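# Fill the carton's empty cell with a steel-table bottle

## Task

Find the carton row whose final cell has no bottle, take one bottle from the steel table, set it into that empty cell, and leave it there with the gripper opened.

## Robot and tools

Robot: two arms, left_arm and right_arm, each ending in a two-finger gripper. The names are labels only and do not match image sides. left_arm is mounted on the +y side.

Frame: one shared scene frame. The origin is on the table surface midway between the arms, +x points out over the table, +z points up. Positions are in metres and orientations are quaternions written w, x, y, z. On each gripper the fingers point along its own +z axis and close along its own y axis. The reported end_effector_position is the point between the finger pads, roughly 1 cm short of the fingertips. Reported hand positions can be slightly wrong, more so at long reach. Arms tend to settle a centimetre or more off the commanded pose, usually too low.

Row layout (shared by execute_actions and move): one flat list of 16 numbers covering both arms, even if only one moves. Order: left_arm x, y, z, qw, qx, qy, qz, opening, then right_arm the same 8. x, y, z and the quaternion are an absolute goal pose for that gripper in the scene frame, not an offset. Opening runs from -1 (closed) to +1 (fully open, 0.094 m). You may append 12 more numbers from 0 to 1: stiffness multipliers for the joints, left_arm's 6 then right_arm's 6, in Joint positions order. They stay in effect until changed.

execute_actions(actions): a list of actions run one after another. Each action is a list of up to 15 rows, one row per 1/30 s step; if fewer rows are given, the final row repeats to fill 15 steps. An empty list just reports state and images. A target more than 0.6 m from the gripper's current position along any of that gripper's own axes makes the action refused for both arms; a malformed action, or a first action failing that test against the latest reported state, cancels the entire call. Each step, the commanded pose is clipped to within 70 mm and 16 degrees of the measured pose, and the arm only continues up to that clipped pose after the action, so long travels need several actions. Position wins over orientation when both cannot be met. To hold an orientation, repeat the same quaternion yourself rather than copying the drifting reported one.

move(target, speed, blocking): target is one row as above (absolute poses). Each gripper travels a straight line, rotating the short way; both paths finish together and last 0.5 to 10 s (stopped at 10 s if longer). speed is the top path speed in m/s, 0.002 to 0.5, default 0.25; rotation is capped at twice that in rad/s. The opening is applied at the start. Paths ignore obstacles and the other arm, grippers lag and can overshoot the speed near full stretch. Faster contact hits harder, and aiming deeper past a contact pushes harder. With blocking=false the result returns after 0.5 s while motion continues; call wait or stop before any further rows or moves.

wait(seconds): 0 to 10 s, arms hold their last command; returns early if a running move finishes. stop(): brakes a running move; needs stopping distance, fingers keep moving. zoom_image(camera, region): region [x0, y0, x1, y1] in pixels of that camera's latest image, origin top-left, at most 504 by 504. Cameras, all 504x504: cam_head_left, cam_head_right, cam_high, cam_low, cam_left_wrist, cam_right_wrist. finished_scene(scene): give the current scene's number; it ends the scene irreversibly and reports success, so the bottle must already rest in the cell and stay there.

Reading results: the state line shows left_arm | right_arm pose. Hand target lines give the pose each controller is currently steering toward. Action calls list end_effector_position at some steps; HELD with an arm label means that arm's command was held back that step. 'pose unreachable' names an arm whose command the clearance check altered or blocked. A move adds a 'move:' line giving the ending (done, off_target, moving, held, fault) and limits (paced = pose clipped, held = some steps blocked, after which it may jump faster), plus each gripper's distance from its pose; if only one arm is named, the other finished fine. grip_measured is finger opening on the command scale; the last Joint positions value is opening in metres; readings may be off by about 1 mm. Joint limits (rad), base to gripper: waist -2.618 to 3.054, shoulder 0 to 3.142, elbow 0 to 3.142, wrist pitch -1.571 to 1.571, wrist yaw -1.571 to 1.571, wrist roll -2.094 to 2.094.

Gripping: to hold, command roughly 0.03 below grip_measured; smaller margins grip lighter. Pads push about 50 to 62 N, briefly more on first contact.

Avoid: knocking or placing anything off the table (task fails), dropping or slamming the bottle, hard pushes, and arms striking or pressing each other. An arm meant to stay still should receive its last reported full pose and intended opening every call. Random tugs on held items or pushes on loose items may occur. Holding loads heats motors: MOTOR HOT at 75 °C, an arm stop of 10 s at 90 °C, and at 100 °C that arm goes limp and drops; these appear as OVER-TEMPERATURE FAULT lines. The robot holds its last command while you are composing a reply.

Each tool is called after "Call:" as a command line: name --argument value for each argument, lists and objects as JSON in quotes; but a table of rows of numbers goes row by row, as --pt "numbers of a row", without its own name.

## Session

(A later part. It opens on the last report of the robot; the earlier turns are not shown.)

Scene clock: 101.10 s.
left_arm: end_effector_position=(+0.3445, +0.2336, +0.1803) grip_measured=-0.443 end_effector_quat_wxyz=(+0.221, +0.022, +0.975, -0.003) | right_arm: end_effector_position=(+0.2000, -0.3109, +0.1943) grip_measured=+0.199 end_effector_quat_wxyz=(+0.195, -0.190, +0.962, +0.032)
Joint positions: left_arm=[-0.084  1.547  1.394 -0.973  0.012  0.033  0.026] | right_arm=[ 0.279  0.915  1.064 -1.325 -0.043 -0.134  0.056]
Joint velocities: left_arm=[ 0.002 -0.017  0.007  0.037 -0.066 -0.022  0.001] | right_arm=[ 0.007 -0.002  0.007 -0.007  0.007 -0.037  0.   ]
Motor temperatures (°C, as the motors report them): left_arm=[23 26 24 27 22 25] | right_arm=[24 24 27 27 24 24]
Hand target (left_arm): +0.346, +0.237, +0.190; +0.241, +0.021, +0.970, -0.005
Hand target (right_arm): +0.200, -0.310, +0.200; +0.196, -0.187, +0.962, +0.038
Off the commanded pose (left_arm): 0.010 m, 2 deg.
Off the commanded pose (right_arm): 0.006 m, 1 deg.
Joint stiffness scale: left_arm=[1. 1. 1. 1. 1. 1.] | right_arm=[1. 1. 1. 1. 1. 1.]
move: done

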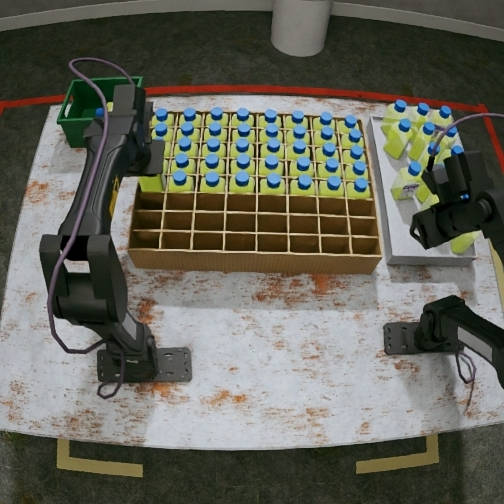

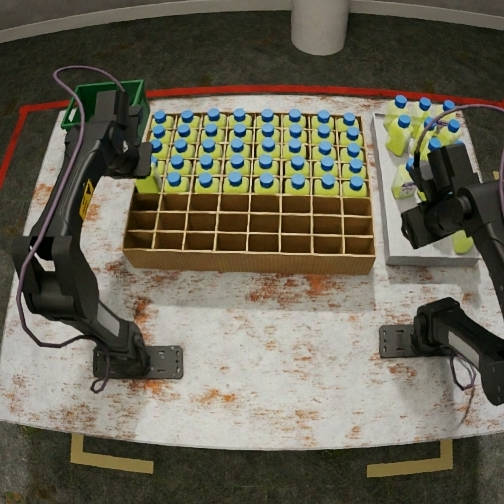

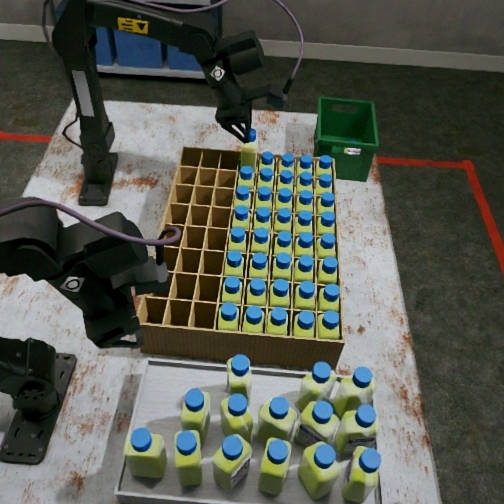

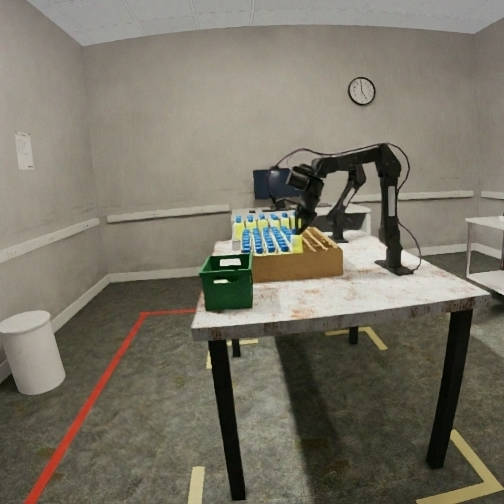

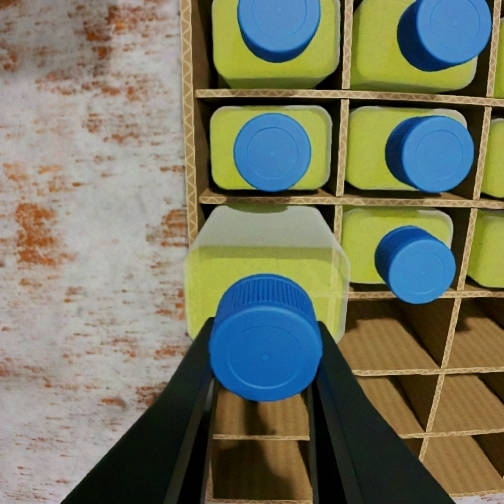

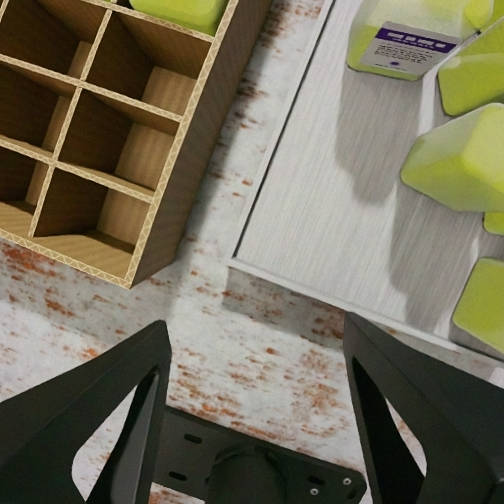

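Call:
move --target '[0.344, 0.2365, 0.133, 0.2418, 0.0212, 0.9701, -0.0053, -0.46, 0.20, -0.31, 0.20, 0.1960, -0.1870, 0.9619, 0.0381, 0.2]' --speed 0.05

Call:
zoom_image --camera "cam_high" --region '[190, 90, 310, 210]'

Call:
zoom_image --camera "cam_low" --region '[230, 190, 350, 280]'

Scene clock: 103.10 s.
left_arm: end_effector_position=(+0.3427, +0.2336, +0.1233) grip_measured=-0.443 end_effector_quat_wxyz=(+0.220, +0.022, +0.975, -0.003) | right_arm: end_effector_position=(+0.2000, -0.3109, +0.1943) grip_measured=+0.199 end_effector_quat_wxyz=(+0.195, -0.190, +0.962, +0.032)
Joint positions: left_arm=[-0.084  1.547  1.168 -0.748  0.012  0.033  0.026] | right_arm=[ 0.279  0.915  1.064 -1.325 -0.043 -0.134  0.056]
Joint velocities: left_arm=[ 0.002  0.022 -0.012  0.051 -0.037  0.037 -0.001] | right_arm=[ 0.007 -0.007  0.012 -0.066  0.037 -0.037  0.001]
Motor temperatures (°C, as the motors report them): left_arm=[23 26 24 27 22 25] | right_arm=[24 24 27 27 24 24]
Hand target (left_arm): +0.345, +0.236, +0.133; +0.242, +0.021, +0.970, -0.005
Hand target (right_arm): +0.200, -0.310, +0.200; +0.196, -0.187, +0.962, +0.038
Off the commanded pose (left_arm): 0.010 m, 3 deg.
Off the commanded pose (right_arm): 0.006 m, 1 deg.
Joint stiffness scale: left_arm=[1. 1. 1. 1. 1. 1.] | right_arm=[1. 1. 1. 1. 1. 1.]
move: off_target (left_arm)

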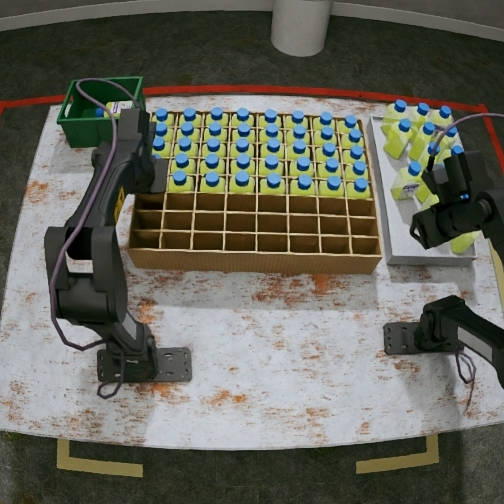

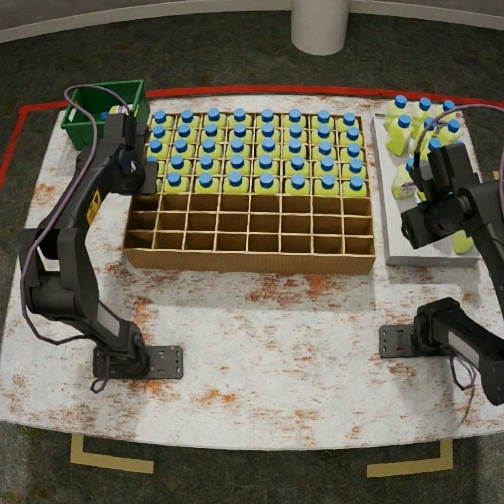

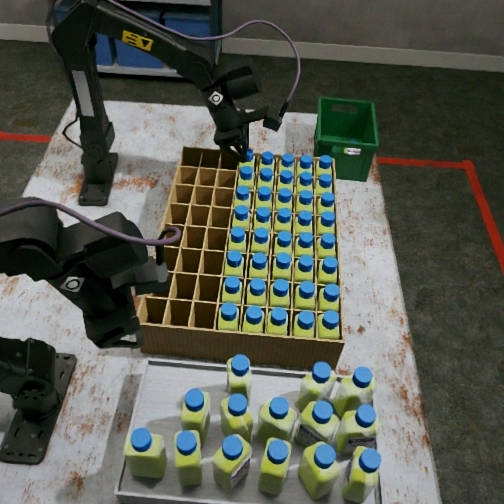

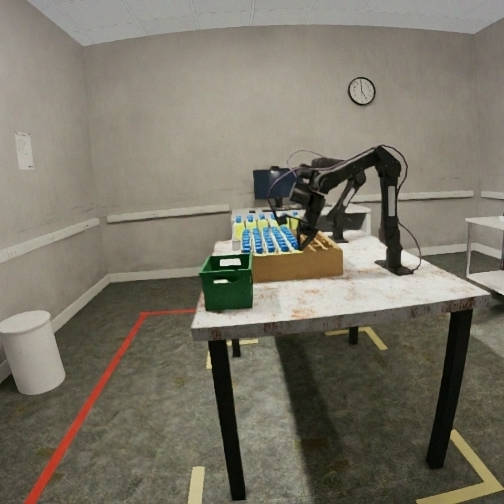

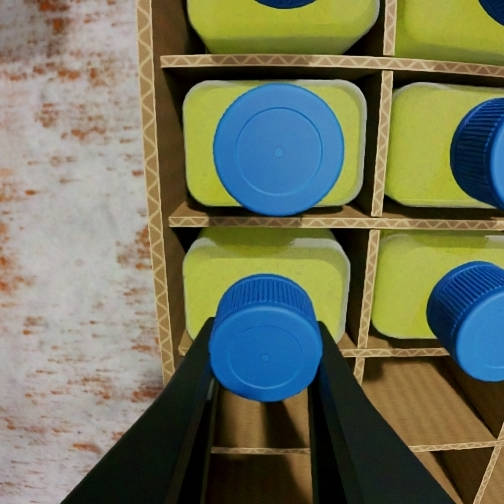

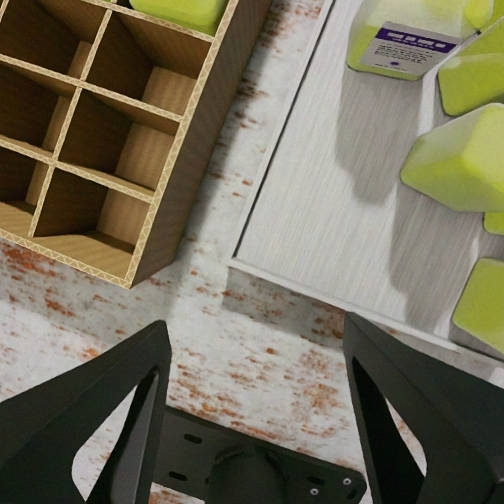

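Region (190, 90, 310, 210) of cam_high's 504x504 image, scaled by 4.200, with more detail than that image has.

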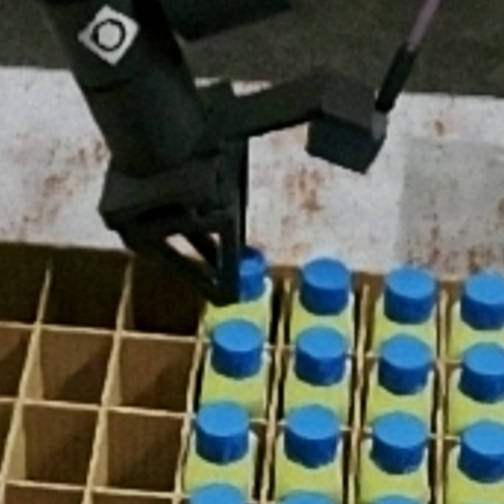

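Region (230, 190, 350, 280) of cam_low's 504x504 image, scaled by 4.200, with more detail than that image has; it fills the top 378 rows of this view, and the rest is white.

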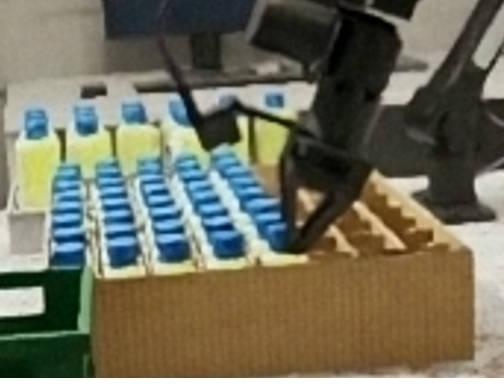

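Call:
execute_actions --actions '[[[0.344, 0.2365, 0.132, 0.2418, 0.0212, 0.9701, -0.0053, -0.46, 0.20, -0.31, 0.20, 0.1960, -0.1870, 0.9619, 0.0381, 0.2],[0.344, 0.2365, 0.131, 0.2418, 0.0212, 0.9701, -0.0053, -0.46, 0.20, -0.31, 0.20, 0.1960, -0.1870, 0.9619, 0.0381, 0.2],[0.344, 0.2365, 0.130, 0.2418, 0.0212, 0.9701, -0.0053, -0.46, 0.20, -0.31, 0.20, 0.1960, -0.1870, 0.9619, 0.0381, 0.2],[0.344, 0.2365, 0.129, 0.2418, 0.0212, 0.9701, -0.0053, -0.46, 0.20, -0.31, 0.20, 0.1960, -0.1870, 0.9619, 0.0381, 0.2]]]'

Call:
zoom_image --camera "cam_high" --region '[190, 90, 310, 210]'

Scene clock: 104.47 s.
left_arm: end_effector_position=(+0.3422, +0.2336, +0.1222) grip_measured=-0.443 end_effector_quat_wxyz=(+0.226, +0.022, +0.974, -0.003) | right_arm: end_effector_position=(+0.2000, -0.3109, +0.1943) grip_measured=+0.199 end_effector_quat_wxyz=(+0.195, -0.190, +0.962, +0.032)
Joint positions: left_arm=[-0.084  1.537  1.149 -0.728  0.012  0.033  0.026] | right_arm=[ 0.279  0.915  1.064 -1.325 -0.043 -0.134  0.056]
Joint velocities: left_arm=[-0.002  0.012  0.007  0.022  0.051  0.022  0.   ] | right_arm=[-0.002  0.002  0.017 -0.007 -0.007 -0.022  0.001]
Motor temperatures (°C, as the motors report them): left_arm=[23 26 24 27 22 25] | right_arm=[24 24 27 27 24 24]
Hand target (left_arm): +0.344, +0.237, +0.129; +0.242, +0.021, +0.970, -0.005
Hand target (right_arm): +0.200, -0.310, +0.200; +0.196, -0.187, +0.962, +0.038
Off the commanded pose (left_arm): 0.008 m, 2 deg.
Off the commanded pose (right_arm): 0.006 m, 1 deg.
Joint stiffness scale: left_arm=[1. 1. 1. 1. 1. 1.] | right_arm=[1. 1. 1. 1. 1. 1.]
Step readings (end_effector_position):
0: left_arm (+0.3433, +0.2336, +0.1236) | right_arm (+0.2000, -0.3109, +0.1943)
1: left_arm (+0.3434, +0.2336, +0.1238) | right_arm (+0.2000, -0.3109, +0.1943)
2: left_arm (+0.3429, +0.2336, +0.1236) | right_arm (+0.2000, -0.3109, +0.1943)
4: left_arm (+0.3420, +0.2336, +0.1233) | right_arm (+0.2000, -0.3109, +0.1943)
8: left_arm (+0.3421, +0.2336, +0.1223) | right_arm (+0.2000, -0.3109, +0.1943)
15: end_effector_position above

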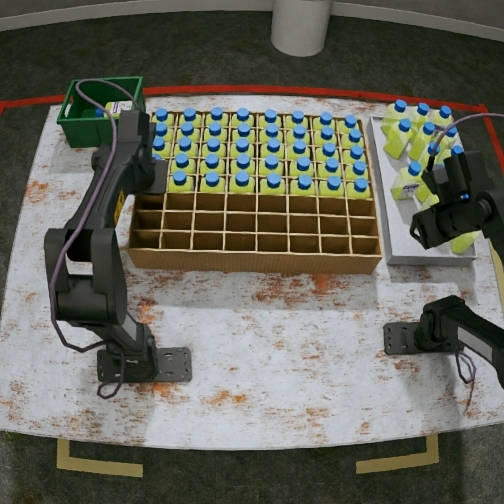

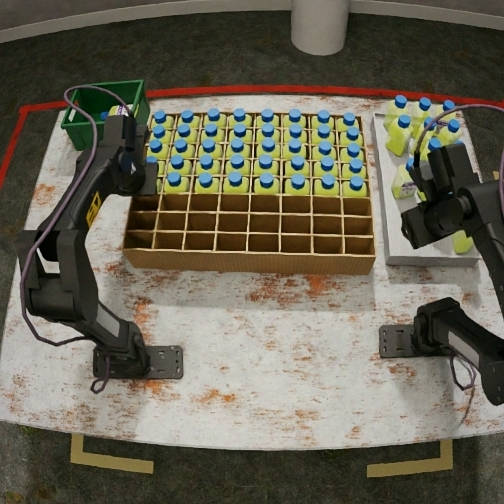

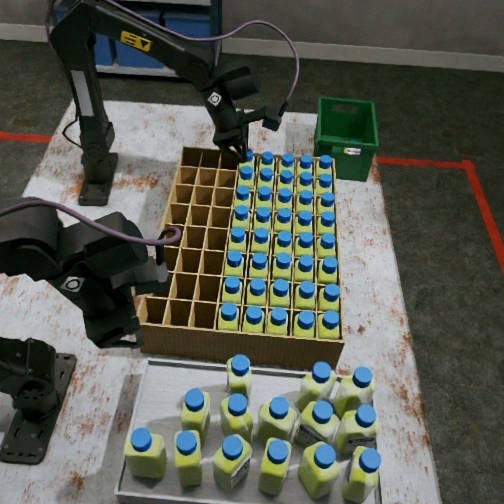

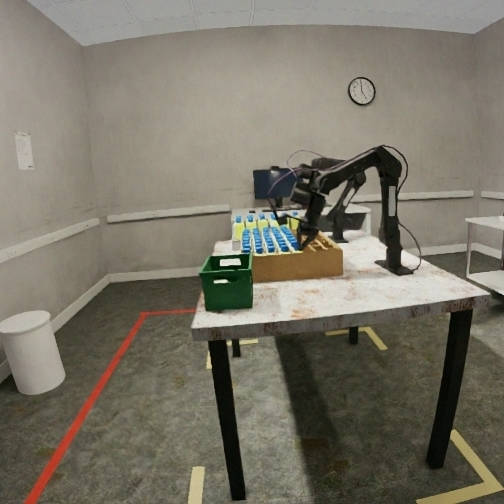

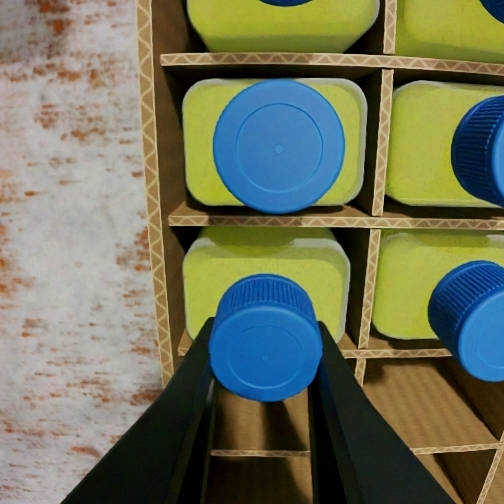

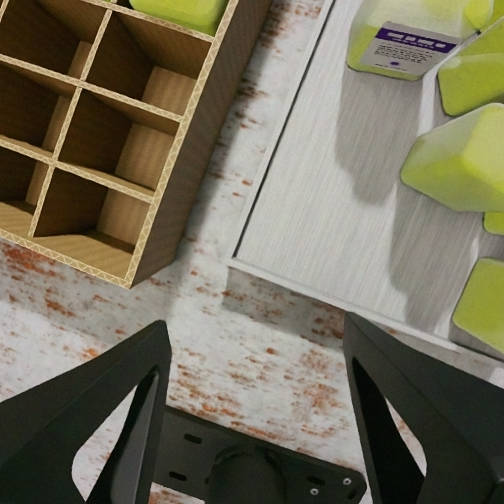

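Region (190, 90, 310, 210) of cam_high's 504x504 image, scaled by 4.200, with more detail than that image has.

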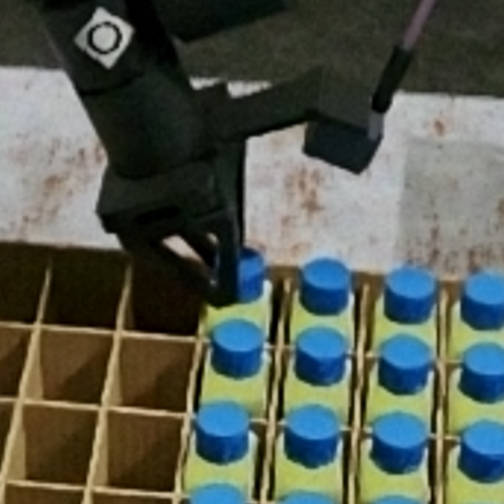

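Call:
execute_actions --actions '[[[0.343, 0.2355, 0.127, 0.2334, 0.0212, 0.9722, -0.0051, 0.1, 0.20, -0.31, 0.20, 0.1960, -0.1870, 0.9619, 0.0381, 0.2]]]'

Call:
move --target '[0.335, 0.2355, 0.19, 0.2334, 0.0212, 0.9722, -0.0051, 0.1, 0.20, -0.31, 0.20, 0.1960, -0.1870, 0.9619, 0.0381, 0.2]' --speed 0.12

Call:
zoom_image --camera "cam_high" --region '[190, 90, 340, 210]'

Scene clock: 105.57 s.
left_arm: end_effector_position=(+0.3427, +0.2336, +0.1225) grip_measured=+0.098 end_effector_quat_wxyz=(+0.227, +0.022, +0.974, -0.003) | right_arm: end_effector_position=(+0.2000, -0.3109, +0.1943) grip_measured=+0.199 end_effector_quat_wxyz=(+0.195, -0.190, +0.962, +0.032)
Joint positions: left_arm=[-0.084  1.537  1.149 -0.725  0.012  0.033  0.052] | right_arm=[ 0.279  0.915  1.064 -1.325 -0.043 -0.134  0.056]
Joint velocities: left_arm=[-0.012 -0.002 -0.022  0.037 -0.007  0.037  0.   ] | right_arm=[ 0.002 -0.002 -0.002 -0.051  0.022  0.037 -0.001]
Motor temperatures (°C, as the motors report them): left_arm=[23 26 24 27 22 25] | right_arm=[24 24 27 27 24 24]
Hand target (left_arm): +0.343, +0.236, +0.127; +0.233, +0.021, +0.972, -0.005
Hand target (right_arm): +0.200, -0.310, +0.200; +0.196, -0.187, +0.962, +0.038
Off the commanded pose (left_arm): 0.005 m, 1 deg.
Off the commanded pose (right_arm): 0.006 m, 1 deg.
Joint stiffness scale: left_arm=[1. 1. 1. 1. 1. 1.] | right_arm=[1. 1. 1. 1. 1. 1.]
Step readings (end_effector_position):
0: left_arm (+0.3422, +0.2336, +0.1222) | right_arm (+0.2000, -0.3109, +0.1943)
1: left_arm (+0.3422, +0.2336, +0.1222) | right_arm (+0.2000, -0.3109, +0.1943)
2: left_arm (+0.3424, +0.2336, +0.1223) | right_arm (+0.2000, -0.3109, +0.1943)
4: left_arm (+0.3425, +0.2336, +0.1224) | right_arm (+0.2000, -0.3109, +0.1943)
8: left_arm (+0.3426, +0.2336, +0.1224) | right_arm (+0.2000, -0.3109, +0.1943)
15: end_effector_position above

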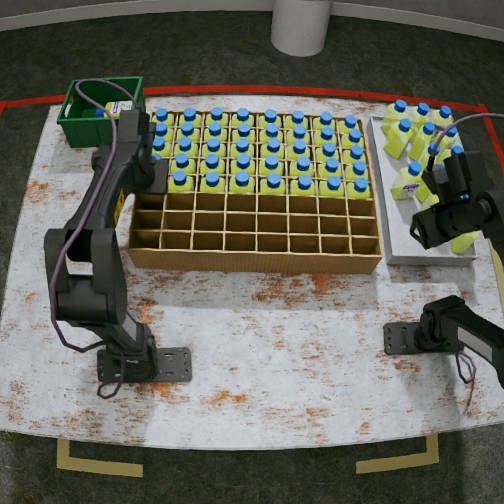

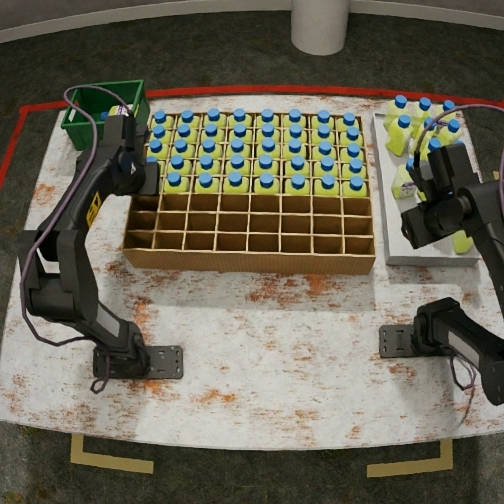

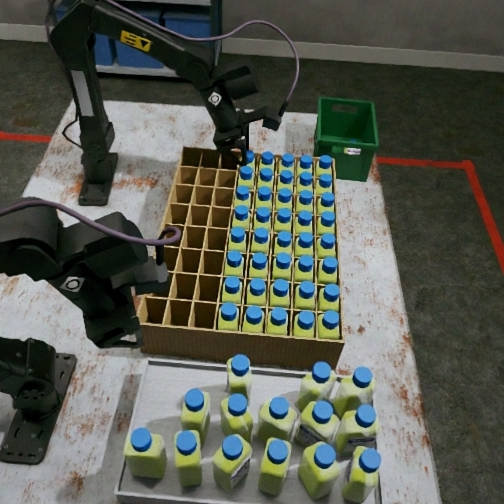

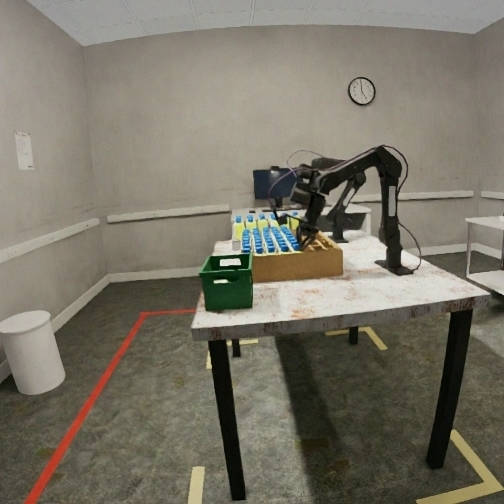

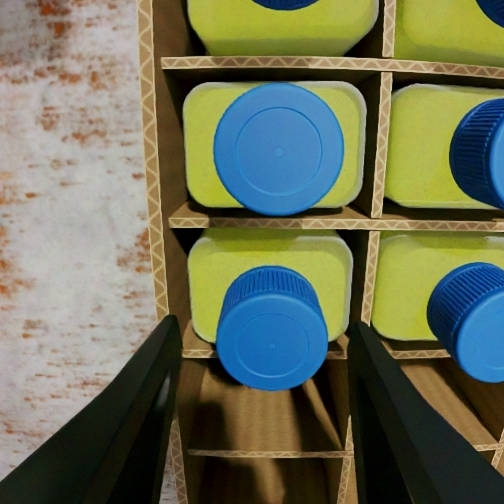

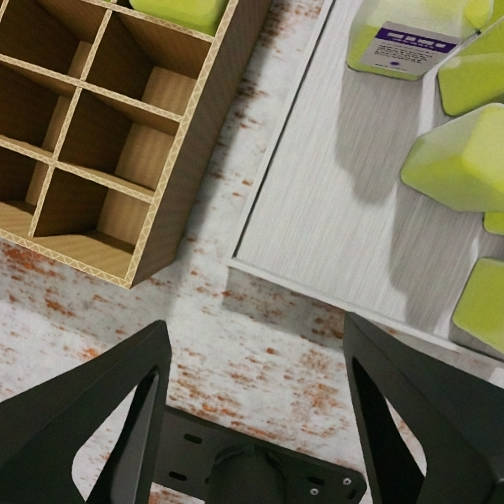

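Scene clock: 106.73 s.
left_arm: end_effector_position=(+0.3348, +0.2337, +0.1823) grip_measured=+0.098 end_effector_quat_wxyz=(+0.230, +0.022, +0.973, -0.003) | right_arm: end_effector_position=(+0.2000, -0.3109, +0.1943) grip_measured=+0.199 end_effector_quat_wxyz=(+0.195, -0.190, +0.962, +0.032)
Joint positions: left_arm=[-0.084  1.495  1.345 -0.957  0.012  0.033  0.052] | right_arm=[ 0.279  0.915  1.064 -1.325 -0.043 -0.134  0.056]
Joint velocities: left_arm=[-0.012 -0.007 -0.012 -0.007 -0.007  0.066 -0.001] | right_arm=[ 0.002 -0.002 -0.032 -0.007 -0.051 -0.022  0.   ]
Motor temperatures (°C, as the motors report them): left_arm=[23 26 24 27 22 25] | right_arm=[24 24 27 27 24 24]
Hand target (left_arm): +0.333, +0.235, +0.190; +0.234, +0.021, +0.972, -0.005
Hand target (right_arm): +0.200, -0.310, +0.200; +0.196, -0.187, +0.962, +0.038
Off the commanded pose (left_arm): 0.008 m, 1 deg.
Off the commanded pose (right_arm): 0.006 m, 1 deg.
Joint stiffness scale: left_arm=[1. 1. 1. 1. 1. 1.] | right_arm=[1. 1. 1. 1. 1. 1.]
move: done

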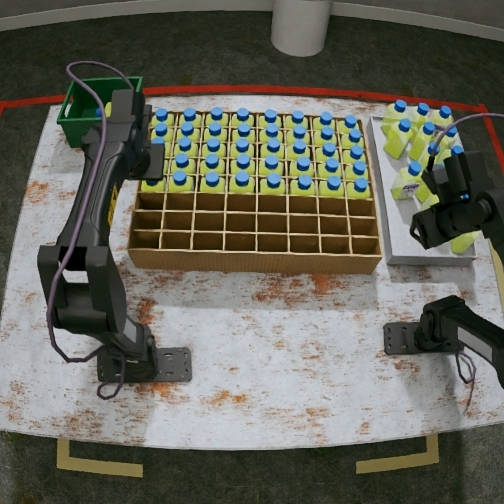

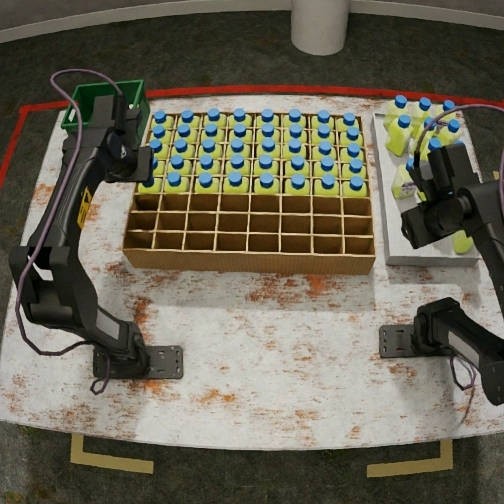

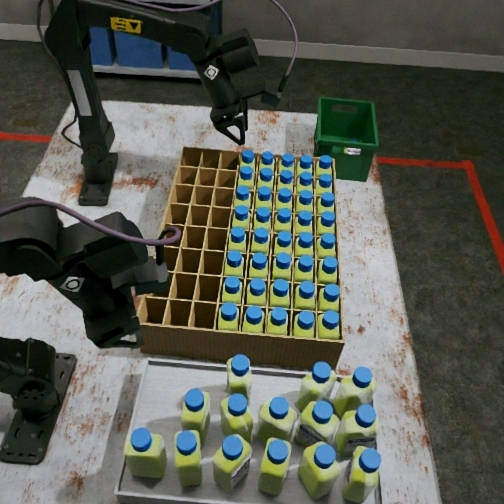

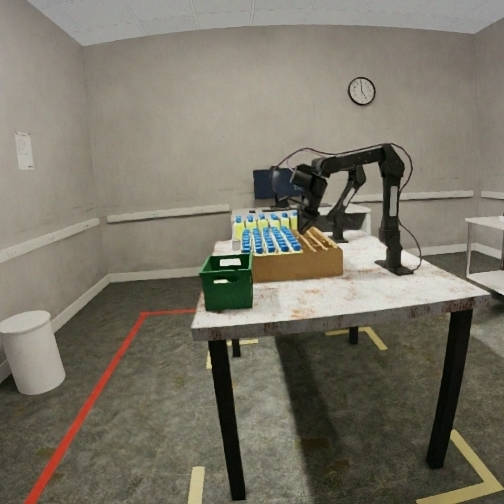

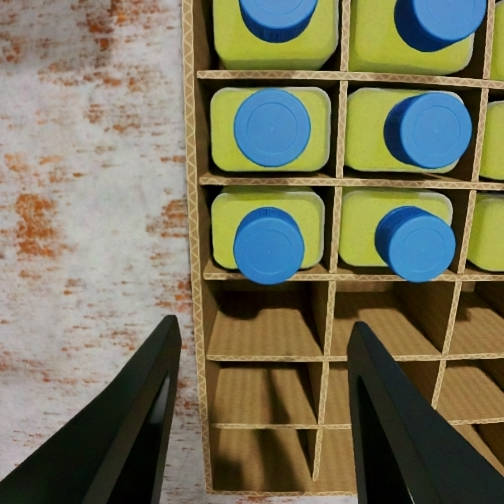

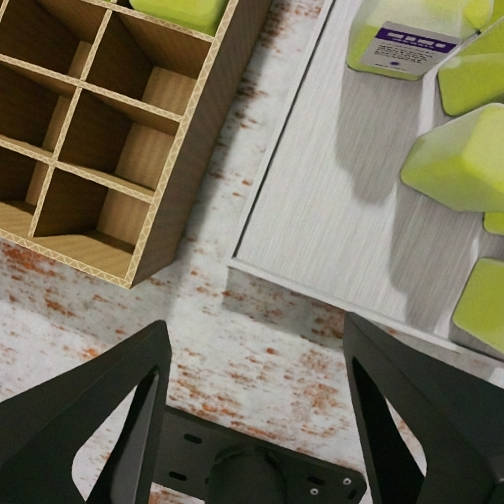

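Region (190, 90, 340, 210) of cam_high's 504x504 image, scaled by 3.360, with more detail than that image has; it fills the top 403 rows of this view, and the rest is white.

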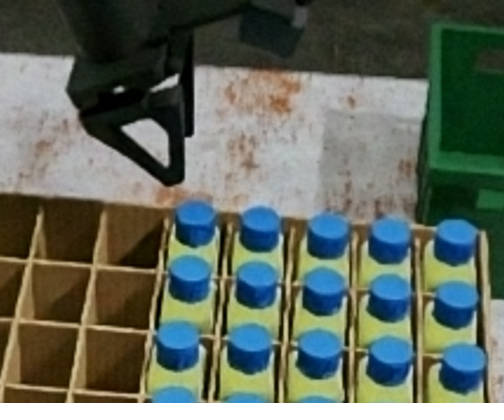

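I'll check the current state before closing the scene.

Call:
execute_actions --actions '[]'

Scene clock: 107.37 s.
left_arm: end_effector_position=(+0.3344, +0.2337, +0.1821) grip_measured=+0.098 end_effector_quat_wxyz=(+0.229, +0.022, +0.973, -0.003) | right_arm: end_effector_position=(+0.2000, -0.3109, +0.1943) grip_measured=+0.199 end_effector_quat_wxyz=(+0.195, -0.190, +0.962, +0.032)
Joint positions: left_arm=[-0.084  1.495  1.345 -0.959  0.012  0.033  0.052] | right_arm=[ 0.279  0.915  1.064 -1.325 -0.043 -0.134  0.056]
Joint velocities: left_arm=[-0.002  0.007  0.007 -0.007  0.022  0.007 -0.   ] | right_arm=[-0.002  0.002  0.007 -0.022 -0.007  0.007  0.001]
Motor temperatures (°C, as the motors report them): left_arm=[23 26 24 27 22 25] | right_arm=[24 24 27 27 24 24]
Hand target (left_arm): +0.333, +0.235, +0.190; +0.233, +0.021, +0.972, -0.005
Hand target (right_arm): +0.200, -0.310, +0.200; +0.196, -0.187, +0.962, +0.038
Off the commanded pose (left_arm): 0.008 m, 1 deg.
Off the commanded pose (right_arm): 0.006 m, 1 deg.
Joint stiffness scale: left_arm=[1. 1. 1. 1. 1. 1.] | right_arm=[1. 1. 1. 1. 1. 1.]

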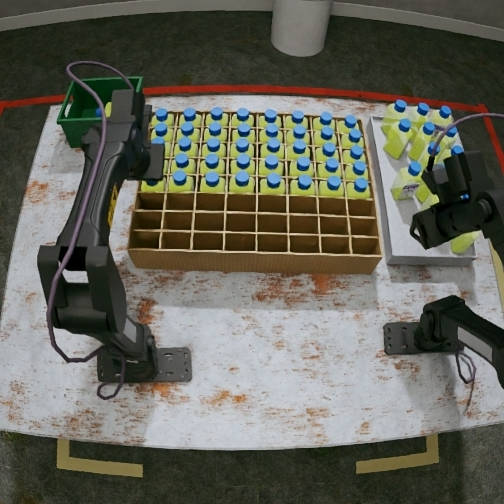

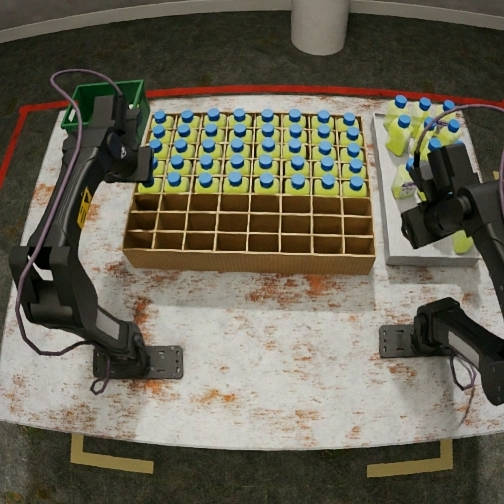

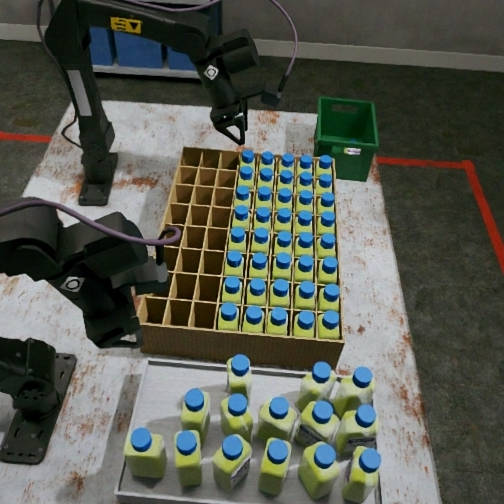

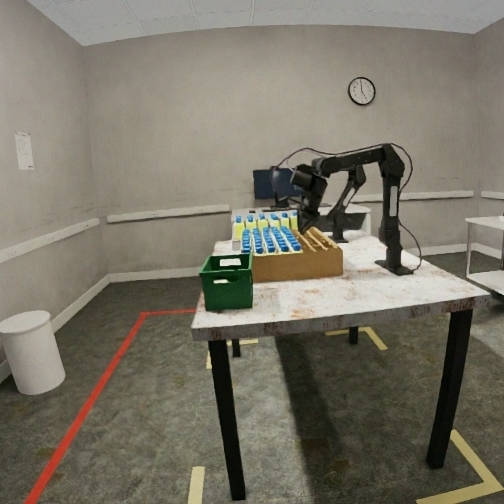

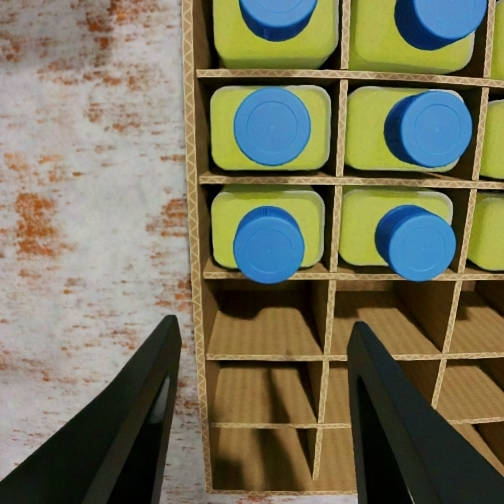

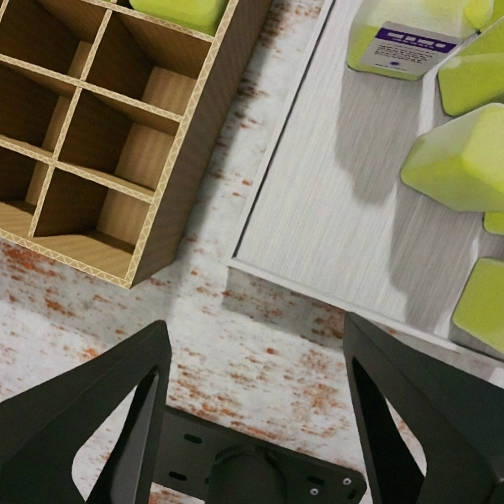

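All five rows now hold 8 bottles. The new bottle sits level with its neighbours, and both grippers are empty and clear, so I'm ending the scene.

Call:
finished_scene --scene 2

The scene is finished: the task was done.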